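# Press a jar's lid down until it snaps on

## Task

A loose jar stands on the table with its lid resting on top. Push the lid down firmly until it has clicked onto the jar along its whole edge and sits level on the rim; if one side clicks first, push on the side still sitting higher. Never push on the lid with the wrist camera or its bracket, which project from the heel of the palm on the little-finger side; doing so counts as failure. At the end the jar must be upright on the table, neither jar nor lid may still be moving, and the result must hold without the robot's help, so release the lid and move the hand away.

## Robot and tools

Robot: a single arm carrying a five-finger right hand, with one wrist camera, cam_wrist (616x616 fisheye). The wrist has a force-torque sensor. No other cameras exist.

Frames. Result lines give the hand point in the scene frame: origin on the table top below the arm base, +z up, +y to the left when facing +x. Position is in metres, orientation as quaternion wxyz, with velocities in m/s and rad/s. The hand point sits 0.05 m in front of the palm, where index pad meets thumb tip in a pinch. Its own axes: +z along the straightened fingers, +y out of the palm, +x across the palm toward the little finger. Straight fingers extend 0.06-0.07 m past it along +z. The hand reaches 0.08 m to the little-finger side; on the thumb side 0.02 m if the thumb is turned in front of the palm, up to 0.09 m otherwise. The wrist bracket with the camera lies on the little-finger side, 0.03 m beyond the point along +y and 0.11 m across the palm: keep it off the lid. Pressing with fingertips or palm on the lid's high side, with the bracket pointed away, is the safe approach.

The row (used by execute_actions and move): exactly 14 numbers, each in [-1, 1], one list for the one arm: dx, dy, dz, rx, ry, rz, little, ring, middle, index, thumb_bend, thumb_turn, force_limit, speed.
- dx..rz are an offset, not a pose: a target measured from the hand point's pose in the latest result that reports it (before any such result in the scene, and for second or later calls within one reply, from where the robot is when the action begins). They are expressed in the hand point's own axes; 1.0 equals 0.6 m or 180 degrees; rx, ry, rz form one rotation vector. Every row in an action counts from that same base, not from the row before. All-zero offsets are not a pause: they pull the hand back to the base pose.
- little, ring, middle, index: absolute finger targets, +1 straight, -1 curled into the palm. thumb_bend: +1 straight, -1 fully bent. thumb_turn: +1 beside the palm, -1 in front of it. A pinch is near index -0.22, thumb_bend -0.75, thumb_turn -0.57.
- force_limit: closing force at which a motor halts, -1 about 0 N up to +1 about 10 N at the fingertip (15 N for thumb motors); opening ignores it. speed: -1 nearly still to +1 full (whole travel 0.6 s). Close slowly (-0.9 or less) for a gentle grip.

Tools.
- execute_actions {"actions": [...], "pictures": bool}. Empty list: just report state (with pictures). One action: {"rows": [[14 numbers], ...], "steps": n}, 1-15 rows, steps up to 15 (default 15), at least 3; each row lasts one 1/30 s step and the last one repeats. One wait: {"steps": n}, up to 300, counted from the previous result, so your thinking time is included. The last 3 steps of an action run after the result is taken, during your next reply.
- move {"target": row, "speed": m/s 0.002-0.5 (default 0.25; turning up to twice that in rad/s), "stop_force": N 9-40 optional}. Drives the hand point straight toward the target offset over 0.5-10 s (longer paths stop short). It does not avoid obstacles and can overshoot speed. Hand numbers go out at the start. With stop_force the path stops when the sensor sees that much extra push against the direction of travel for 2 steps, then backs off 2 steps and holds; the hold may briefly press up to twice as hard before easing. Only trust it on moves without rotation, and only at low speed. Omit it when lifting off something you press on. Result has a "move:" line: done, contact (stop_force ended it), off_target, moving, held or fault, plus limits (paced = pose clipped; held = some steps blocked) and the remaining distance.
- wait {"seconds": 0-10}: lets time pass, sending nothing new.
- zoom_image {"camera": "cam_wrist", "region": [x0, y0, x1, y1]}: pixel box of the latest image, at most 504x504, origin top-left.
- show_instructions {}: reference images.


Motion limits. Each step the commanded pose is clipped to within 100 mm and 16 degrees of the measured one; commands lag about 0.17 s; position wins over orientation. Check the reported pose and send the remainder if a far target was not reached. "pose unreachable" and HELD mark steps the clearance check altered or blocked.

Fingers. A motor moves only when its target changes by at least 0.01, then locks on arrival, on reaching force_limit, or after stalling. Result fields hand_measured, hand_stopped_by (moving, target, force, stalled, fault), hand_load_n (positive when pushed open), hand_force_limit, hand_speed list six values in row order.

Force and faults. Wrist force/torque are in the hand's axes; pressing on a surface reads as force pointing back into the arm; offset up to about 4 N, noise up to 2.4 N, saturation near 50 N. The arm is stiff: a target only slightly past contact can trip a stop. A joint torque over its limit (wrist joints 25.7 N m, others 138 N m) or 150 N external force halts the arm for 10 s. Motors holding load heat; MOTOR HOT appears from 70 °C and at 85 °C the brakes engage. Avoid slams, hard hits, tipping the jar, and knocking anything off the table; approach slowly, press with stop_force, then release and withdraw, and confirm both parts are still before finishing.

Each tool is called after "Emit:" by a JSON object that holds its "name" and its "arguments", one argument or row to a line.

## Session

Emit:
{"name": "execute_actions", "arguments": {
  "actions": []
}}

Scene clock: 0.00 s of 5400.00 s.
end_effector_position=(+0.5849, -0.0644, +0.2132) hand_measured=(+1.000, +1.000, +1.000, +1.000, +1.000, +1.000) hand_load_n=(+0.0, +0.0, +0.0, +0.0, +0.0, +0.0) hand_stopped_by=(target, target, target, target, target, target) hand_force_limit=0.00 hand_speed=-0.80 end_effector_quat_wxyz=(+0.259, -0.610, +0.726, -0.182) end_effector_velocity=(-0.000, +0.000, -0.000) end_effector_angular_velocity=(+0.001, +0.001, -0.000)
Joint positions: [-0.599 -1.069  1.451  0.655  1.223 -3.386]
Joint velocities: [ 0.     0.    -0.     0.001  0.     0.   ]
Motor temperatures (°C, as the motors report them): [29 31 31 40 35 36]
Wrist force (N, on the end effector, along its own x y z axes, offset not removed): no reading
Wrist torque (N m, same axes, about the end effector's origin, offset not removed): no reading
Hand target: +0.585, -0.064, +0.213; +0.259, -0.610, +0.726, -0.182
camera_calibration (this result's frames):
cam_wrist: T_world_to_cam=[[-0.746402, 0.28605, -0.600882, 0.589708], [-0.178395, 0.783862, 0.594756, 0.0270931], [0.641139, 0.551122, -0.534046, -0.0946322], [0, 0, 0, 1]] pos_world=[0.505665, -0.13777, 0.287693]

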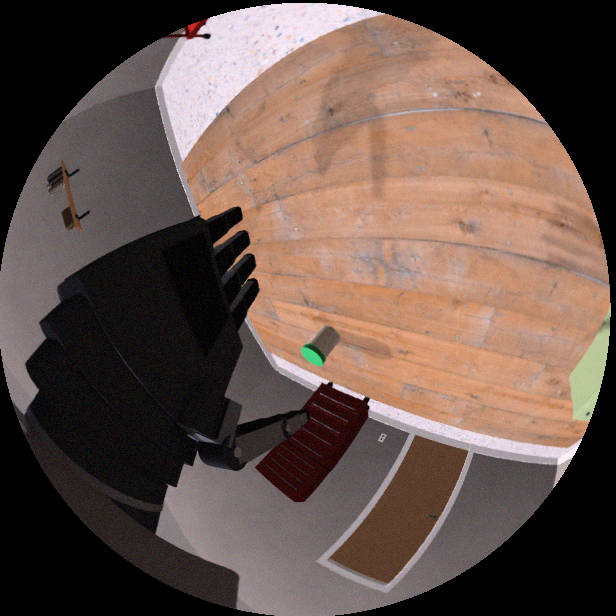

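Emit:
{"name": "zoom_image", "arguments": {
  "camera": "cam_wrist",
  "region": [285, 310, 365, 390]
}}

Region (285, 310, 365, 390) of cam_wrist's 616x616 image, scaled by 6.300, with more detail than that image has.

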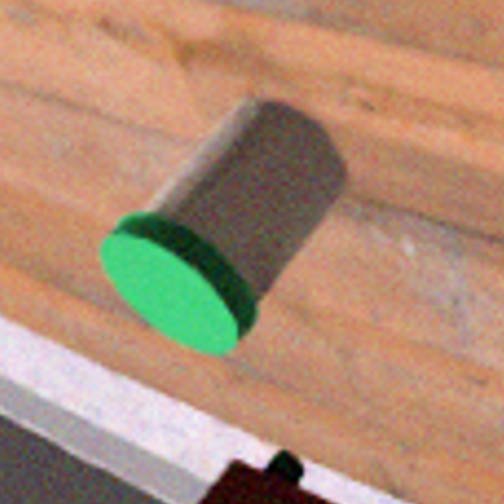

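Emit:
{"name": "move", "arguments": {
  "target": [-0.5325, -0.0473, 0.3105, 0.0468, 0.0121, -0.0617, -1, -1, -1, -1, 1, 1, 1, 0.6],
  "speed": 0.3
}}

Scene clock: 4.27 s of 5400.00 s.
end_effector_position=(+0.7575, +0.2522, +0.1295) hand_measured=(-1.000, -1.000, -1.000, -1.000, +1.000, +1.000) hand_load_n=(+0.0, +0.0, +0.0, +0.0, +0.0, +0.0) hand_stopped_by=(target, target, target, target, target, target) hand_force_limit=1.00 hand_speed=0.60 end_effector_quat_wxyz=(-0.269, +0.654, -0.653, +0.271) end_effector_velocity=(+0.002, +0.001, +0.000) end_effector_angular_velocity=(-0.002, +0.001, -0.001)
Joint positions: [ 0.053 -0.627  0.881  0.554  1.659 -3.04 ]
Joint velocities: [ 0.002  0.006 -0.013  0.008  0.003  0.   ]
Motor temperatures (°C, as the motors report them): [29 31 31 40 35 36]
Wrist force (N, on the end effector, along its own x y z axes, offset not removed): [-0.5 0.5 -3.7]
Wrist torque (N m, same axes, about the end effector's origin, offset not removed): [0.26 -0.05 -0.04]
Hand target: +0.758, +0.252, +0.129; -0.269, +0.654, -0.653, +0.271
Off the commanded pose: 0.001 m, 0 deg.
Kept back: nothing.
move: done
camera_calibration (this result's frames):
cam_wrist: T_world_to_cam=[[-0.668877, 0.0955849, -0.737202, 0.584585], [-0.343399, 0.839815, 0.420462, -0.0070305], [0.659303, 0.534392, -0.52891, -0.434754], [0, 0, 0, 1]] pos_world=[0.675236, 0.182356, 0.203967]

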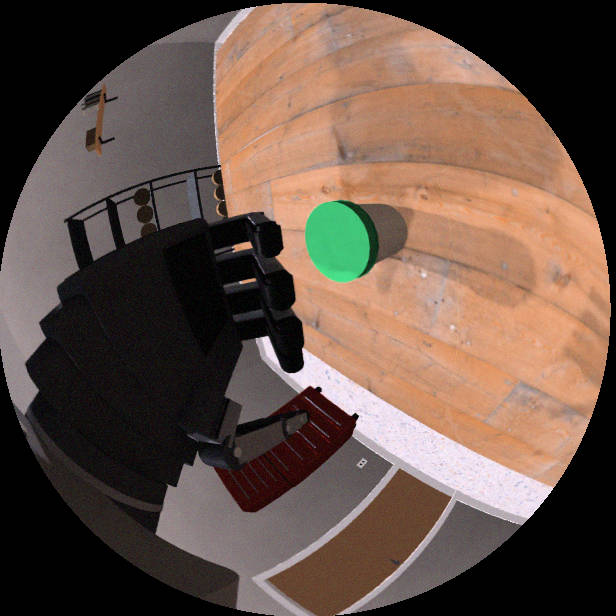

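Emit:
{"name": "zoom_image", "arguments": {
  "camera": "cam_wrist",
  "region": [295, 185, 415, 305]
}}

Region (295, 185, 415, 305) of cam_wrist's 616x616 image, scaled by 4.200, with more detail than that image has.

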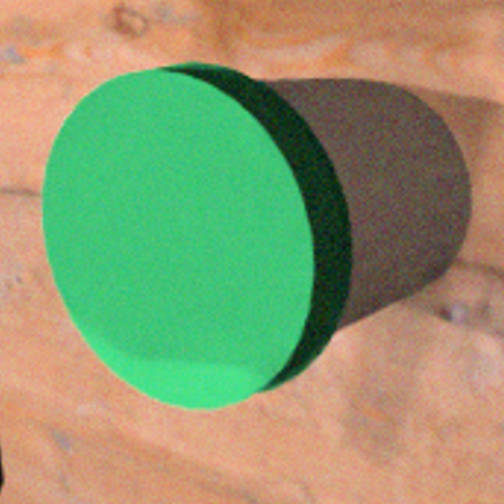

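Emit:
{"name": "move", "arguments": {
  "target": [0.0035, 0.053, 0.0495, 0, 0, 0, -1, -1, -1, -1, 1, 1, 1, 0.6],
  "speed": 0.12
}}

Scene clock: 6.27 s of 5400.00 s.
end_effector_position=(+0.7560, +0.2500, +0.0862) hand_measured=(-1.000, -1.000, -1.000, -1.000, +1.000, +1.000) hand_load_n=(+0.0, +0.0, +0.0, +0.0, +0.0, +0.0) hand_stopped_by=(target, target, target, target, target, target) hand_force_limit=1.00 hand_speed=0.60 end_effector_quat_wxyz=(-0.269, +0.654, -0.653, +0.271) end_effector_velocity=(-0.000, -0.000, -0.002) end_effector_angular_velocity=(+0.000, +0.001, -0.000)
Joint positions: [ 0.05  -0.597  0.939  0.466  1.657 -3.041]
Joint velocities: [-0.     0.002  0.002 -0.003 -0.     0.001]
Motor temperatures (°C, as the motors report them): [29 31 31 40 35 36]
Wrist force (N, on the end effector, along its own x y z axes, offset not removed): [-0.7 0.3 -0.3]
Wrist torque (N m, same axes, about the end effector's origin, offset not removed): [0.10 0.04 0.19]
Hand target: +0.756, +0.250, +0.086; -0.269, +0.654, -0.653, +0.271
Off the commanded pose: 0.000 m, 0 deg.
Kept back: nothing.
move: done
camera_calibration (this result's frames):
cam_wrist: T_world_to_cam=[[-0.668894, 0.0955884, -0.737187, 0.551912], [-0.343387, 0.839815, 0.420472, 0.0124703], [0.659292, 0.534391, -0.528923, -0.4555], [0, 0, 0, 1]] pos_world=[0.67376, 0.180186, 0.160695]

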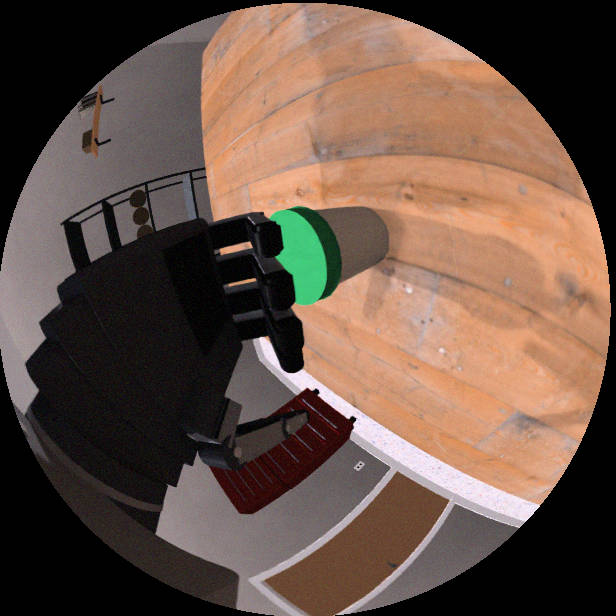

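Emit:
{"name": "zoom_image", "arguments": {
  "camera": "cam_wrist",
  "region": [235, 195, 355, 315]
}}

Region (235, 195, 355, 315) of cam_wrist's 616x616 image, scaled by 4.200, with more detail than that image has.

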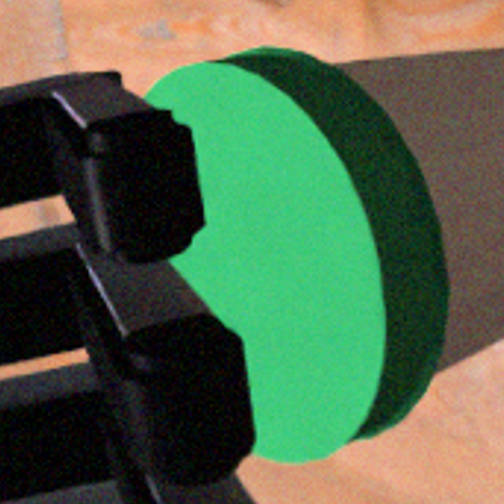

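Emit:
{"name": "move", "arguments": {
  "target": [-0.0018, 0.0065, 0.0147, 0, 0, 0, -1, -1, -1, -1, 1, 1, 1, 0.6],
  "speed": 0.03,
  "stop_force": 15
}}

Emit:
{"name": "move", "arguments": {
  "target": [0, 0.02357, 0.02357, 0, 0, 0, -1, -1, -1, -1, 1, 1, 1, 0.6],
  "speed": 0.005,
  "stop_force": 35
}}

Scene clock: 7.83 s of 5400.00 s.
end_effector_position=(+0.7595, +0.2511, +0.0774) hand_measured=(-1.000, -1.000, -1.000, -1.000, +1.000, +1.000) hand_load_n=(+0.0, +0.0, +0.0, +0.0, +0.0, +0.0) hand_stopped_by=(target, target, target, target, target, target) hand_force_limit=1.00 hand_speed=0.60 end_effector_quat_wxyz=(-0.269, +0.654, -0.653, +0.271) end_effector_velocity=(+0.000, +0.000, -0.002) end_effector_angular_velocity=(-0.000, +0.002, +0.000)
Joint positions: [ 0.051 -0.579  0.927  0.46   1.658 -3.04 ]
Joint velocities: [ 0.     0.004 -0.003  0.    -0.    -0.   ]
Motor temperatures (°C, as the motors report them): [29 31 31 40 35 36]
Wrist force (N, on the end effector, along its own x y z axes, offset not removed): [1.9 0.4 -2.0]
Wrist torque (N m, same axes, about the end effector's origin, offset not removed): [0.16 -0.35 0.22]
Hand target: +0.760, +0.251, +0.077; -0.269, +0.654, -0.653, +0.271
Off the commanded pose: 0.000 m, 0 deg.
Kept back: nothing.
move: done
camera_calibration (this result's frames):
cam_wrist: T_world_to_cam=[[-0.668889, 0.095584, -0.737192, 0.547585], [-0.343392, 0.839816, 0.420466, 0.0164896], [0.659295, 0.534391, -0.52892, -0.462986], [0, 0, 0, 1]] pos_world=[0.67718, 0.181227, 0.15186]

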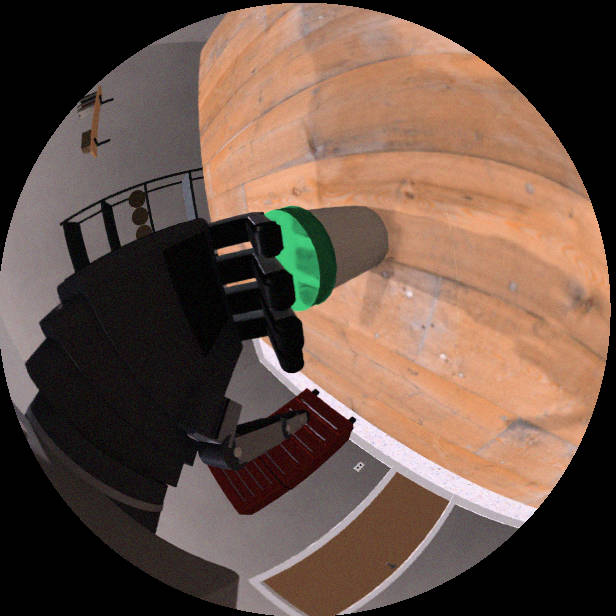

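Scene clock: 10.80 s of 5400.00 s.
end_effector_position=(+0.7596, +0.2511, +0.0645) hand_measured=(-1.000, -1.000, -1.000, -1.000, +1.000, +1.000) hand_load_n=(-1.0, -4.0, -3.5, -3.0, +0.0, +0.0) hand_stopped_by=(target, target, target, target, target, target) hand_force_limit=1.00 hand_speed=0.60 end_effector_quat_wxyz=(-0.269, +0.654, -0.653, +0.271) end_effector_velocity=(-0.001, -0.000, +0.001) end_effector_angular_velocity=(-0.001, +0.003, -0.001)
Joint positions: [ 0.052 -0.566  0.937  0.437  1.658 -3.04 ]
Joint velocities: [ 0.    -0.002  0.     0.005  0.001  0.   ]
Motor temperatures (°C, as the motors report them): [29 31 31 40 35 36]
Wrist force (N, on the end effector, along its own x y z axes, offset not removed): [1.6 -24.2 -42.2]
Wrist torque (N m, same axes, about the end effector's origin, offset not removed): [1.20 0.97 -0.36]
Hand target: +0.760, +0.251, +0.065; -0.269, +0.654, -0.653, +0.271
Off the commanded pose: 0.007 m, 0 deg.
Kept back: nothing.
move: contact
camera_calibration (this result's frames):
cam_wrist: T_world_to_cam=[[-0.668605, 0.0956163, -0.737444, 0.537966], [-0.343552, 0.839799, 0.420369, 0.022071], [0.659499, 0.534411, -0.528645, -0.470035], [0, 0, 0, 1]] pos_world=[0.677257, 0.181218, 0.138961]

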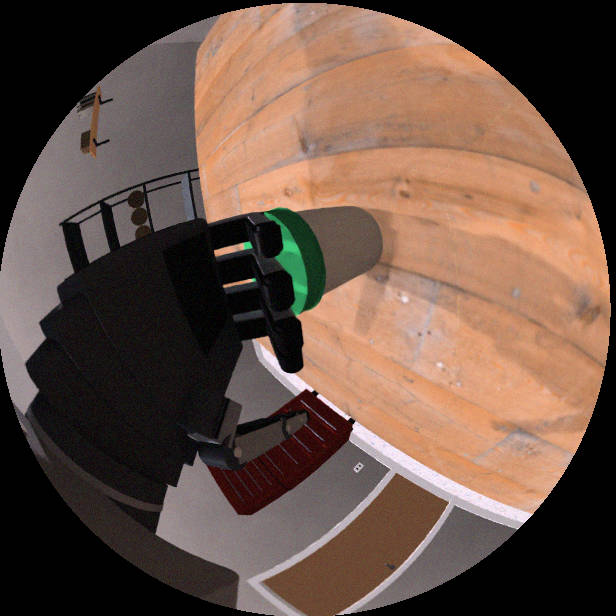

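Emit:
{"name": "zoom_image", "arguments": {
  "camera": "cam_wrist",
  "region": [225, 195, 395, 365]
}}

Region (225, 195, 395, 365) of cam_wrist's 616x616 image, scaled by 2.965, with more detail than that image has.

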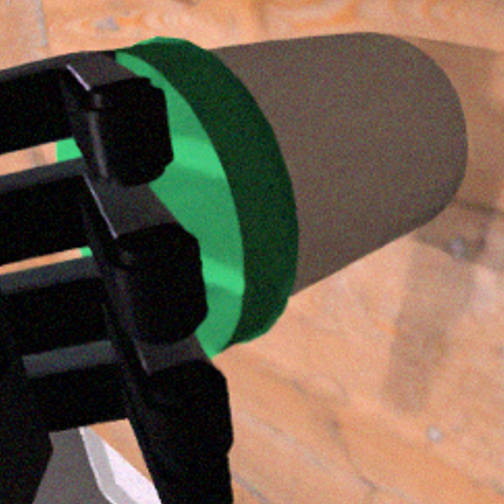

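Emit:
{"name": "move", "arguments": {
  "target": [0.0018, -0.0213, -0.0298, 0, 0, 0, -1, -1, -1, -1, 1, 1, 1, 0.6],
  "speed": 0.08
}}

Emit:
{"name": "zoom_image", "arguments": {
  "camera": "cam_wrist",
  "region": [235, 195, 355, 315]
}}

Scene clock: 12.30 s of 5400.00 s.
end_effector_position=(+0.7560, +0.2500, +0.0860) hand_measured=(-1.000, -1.000, -1.000, -1.000, +1.000, +1.000) hand_load_n=(+0.0, +0.0, +0.0, +0.0, +0.0, +0.0) hand_stopped_by=(target, target, target, target, target, target) hand_force_limit=1.00 hand_speed=0.60 end_effector_quat_wxyz=(-0.269, +0.654, -0.653, +0.271) end_effector_velocity=(-0.000, -0.000, +0.002) end_effector_angular_velocity=(+0.000, -0.001, -0.000)
Joint positions: [ 0.05  -0.598  0.94   0.465  1.657 -3.041]
Joint velocities: [-0.    -0.002  0.     0.002  0.     0.   ]
Motor temperatures (°C, as the motors report them): [29 31 31 40 35 36]
Wrist force (N, on the end effector, along its own x y z axes, offset not removed): [0.9 1.3 -1.3]
Wrist torque (N m, same axes, about the end effector's origin, offset not removed): [0.26 -0.16 0.14]
Hand target: +0.756, +0.250, +0.086; -0.269, +0.654, -0.653, +0.271
Off the commanded pose: 0.000 m, 0 deg.
Kept back: nothing.
move: done
camera_calibration (this result's frames):
cam_wrist: T_world_to_cam=[[-0.668613, 0.09562, -0.737437, 0.551506], [-0.343547, 0.839797, 0.420377, 0.0126649], [0.659494, 0.534413, -0.528649, -0.45575], [0, 0, 0, 1]] pos_world=[0.673659, 0.180188, 0.160445]

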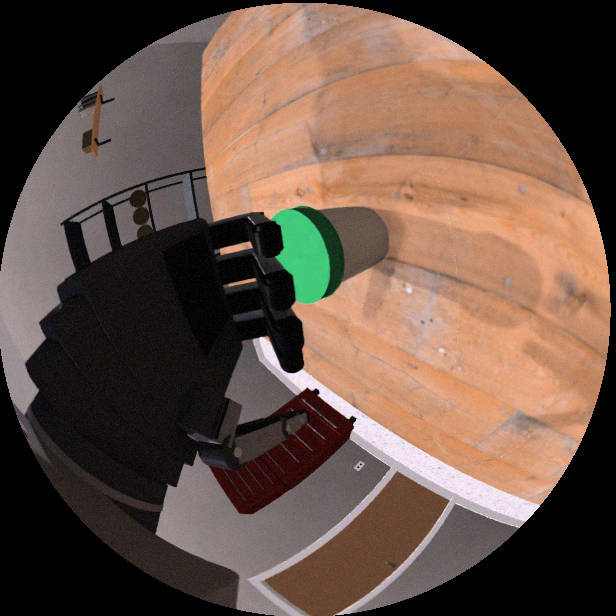

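Region (235, 195, 355, 315) of cam_wrist's 616x616 image, scaled by 4.200, with more detail than that image has.

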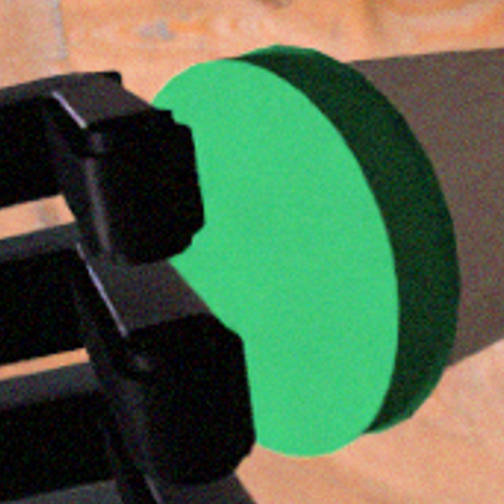

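Emit:
{"name": "move", "arguments": {
  "target": [-0.0037, -0.053, -0.0495, 0, 0, 0, -1, -1, -1, -1, 1, 1, 1, 0.6],
  "speed": 0.15
}}

Emit:
{"name": "zoom_image", "arguments": {
  "camera": "cam_wrist",
  "region": [295, 185, 415, 305]
}}

Scene clock: 13.43 s of 5400.00 s.
end_effector_position=(+0.7574, +0.2523, +0.1293) hand_measured=(-1.000, -1.000, -1.000, -1.000, +1.000, +1.000) hand_load_n=(+0.0, +0.0, +0.0, +0.0, +0.0, +0.0) hand_stopped_by=(target, target, target, target, target, target) hand_force_limit=1.00 hand_speed=0.60 end_effector_quat_wxyz=(-0.269, +0.654, -0.653, +0.271) end_effector_velocity=(-0.000, -0.000, +0.000) end_effector_angular_velocity=(-0.001, +0.002, -0.000)
Joint positions: [ 0.053 -0.628  0.883  0.553  1.659 -3.039]
Joint velocities: [ 0.     0.002 -0.004  0.004  0.    -0.   ]
Motor temperatures (°C, as the motors report them): [29 31 31 40 35 36]
Wrist force (N, on the end effector, along its own x y z axes, offset not removed): [-0.5 2.4 -0.4]
Wrist torque (N m, same axes, about the end effector's origin, offset not removed): [0.41 0.05 0.12]
Hand target: +0.757, +0.252, +0.129; -0.269, +0.654, -0.653, +0.271
Off the commanded pose: 0.000 m, 0 deg.
Kept back: nothing.
move: done
camera_calibration (this result's frames):
cam_wrist: T_world_to_cam=[[-0.66859, 0.0956166, -0.737458, 0.584165], [-0.343563, 0.839797, 0.420365, -0.00694151], [0.659509, 0.534415, -0.52863, -0.435057], [0, 0, 0, 1]] pos_world=[0.675107, 0.182475, 0.203731]

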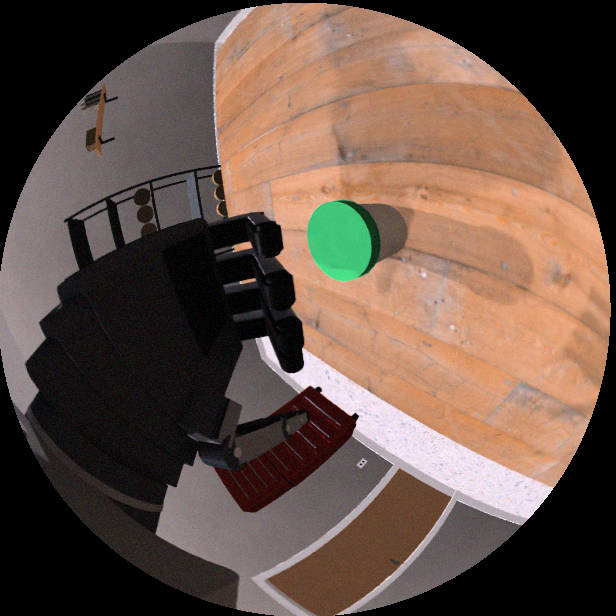

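Region (295, 185, 415, 305) of cam_wrist's 616x616 image, scaled by 4.200, with more detail than that image has.

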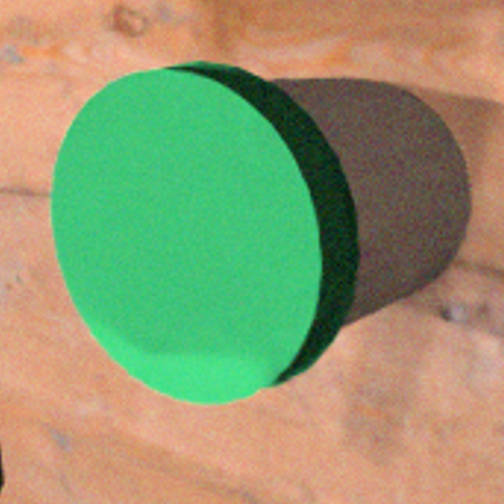

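Emit:
{"name": "move", "arguments": {
  "target": [0, 0.0707, -0.165, 0, 0, 0, -1, -1, -1, -1, 1, 1, 1, 0.6],
  "speed": 0.25
}}

Scene clock: 15.23 s of 5400.00 s.
end_effector_position=(+0.6575, +0.2523, +0.1690) hand_measured=(-1.000, -1.000, -1.000, -1.000, +1.000, +1.000) hand_load_n=(+0.0, +0.0, +0.0, +0.0, +0.0, +0.0) hand_stopped_by=(target, target, target, target, target, target) hand_force_limit=1.00 hand_speed=0.60 end_effector_quat_wxyz=(-0.269, +0.654, -0.653, +0.271) end_effector_velocity=(-0.002, -0.000, +0.000) end_effector_angular_velocity=(-0.001, -0.002, +0.000)
Joint positions: [ 0.076 -0.904  1.274  0.44   1.675 -3.023]
Joint velocities: [ 0.    -0.005  0.008 -0.005  0.001 -0.001]
Motor temperatures (°C, as the motors report them): [29 31 31 40 35 36]
Wrist force (N, on the end effector, along its own x y z axes, offset not removed): [1.1 1.9 -0.7]
Wrist torque (N m, same axes, about the end effector's origin, offset not removed): [0.35 -0.28 0.25]
Hand target: +0.657, +0.252, +0.169; -0.269, +0.654, -0.653, +0.271
Off the commanded pose: 0.000 m, 0 deg.
Kept back: nothing.
move: done
camera_calibration (this result's frames):
cam_wrist: T_world_to_cam=[[-0.668694, 0.0955046, -0.737378, 0.546737], [-0.34339, 0.839953, 0.420194, -0.0581185], [0.659493, 0.534189, -0.528876, -0.348012], [0, 0, 0, 1]] pos_world=[0.575154, 0.182505, 0.243517]

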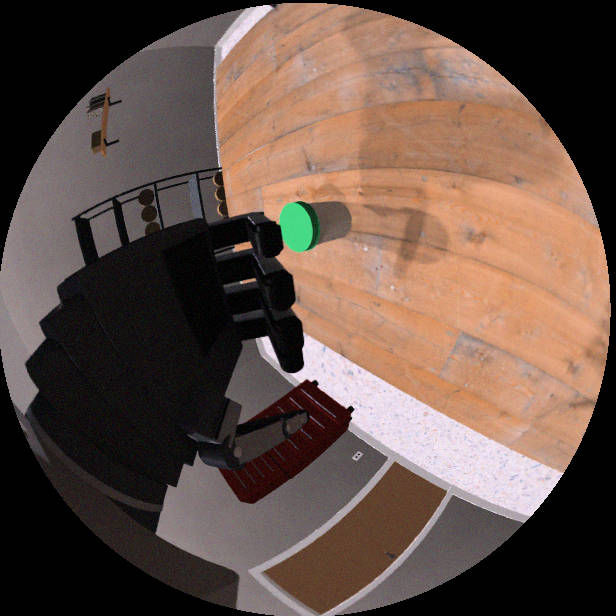

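Emit:
{"name": "finished_scene", "arguments": {
  "scene": 2
}}

The scene is finished: the task was done.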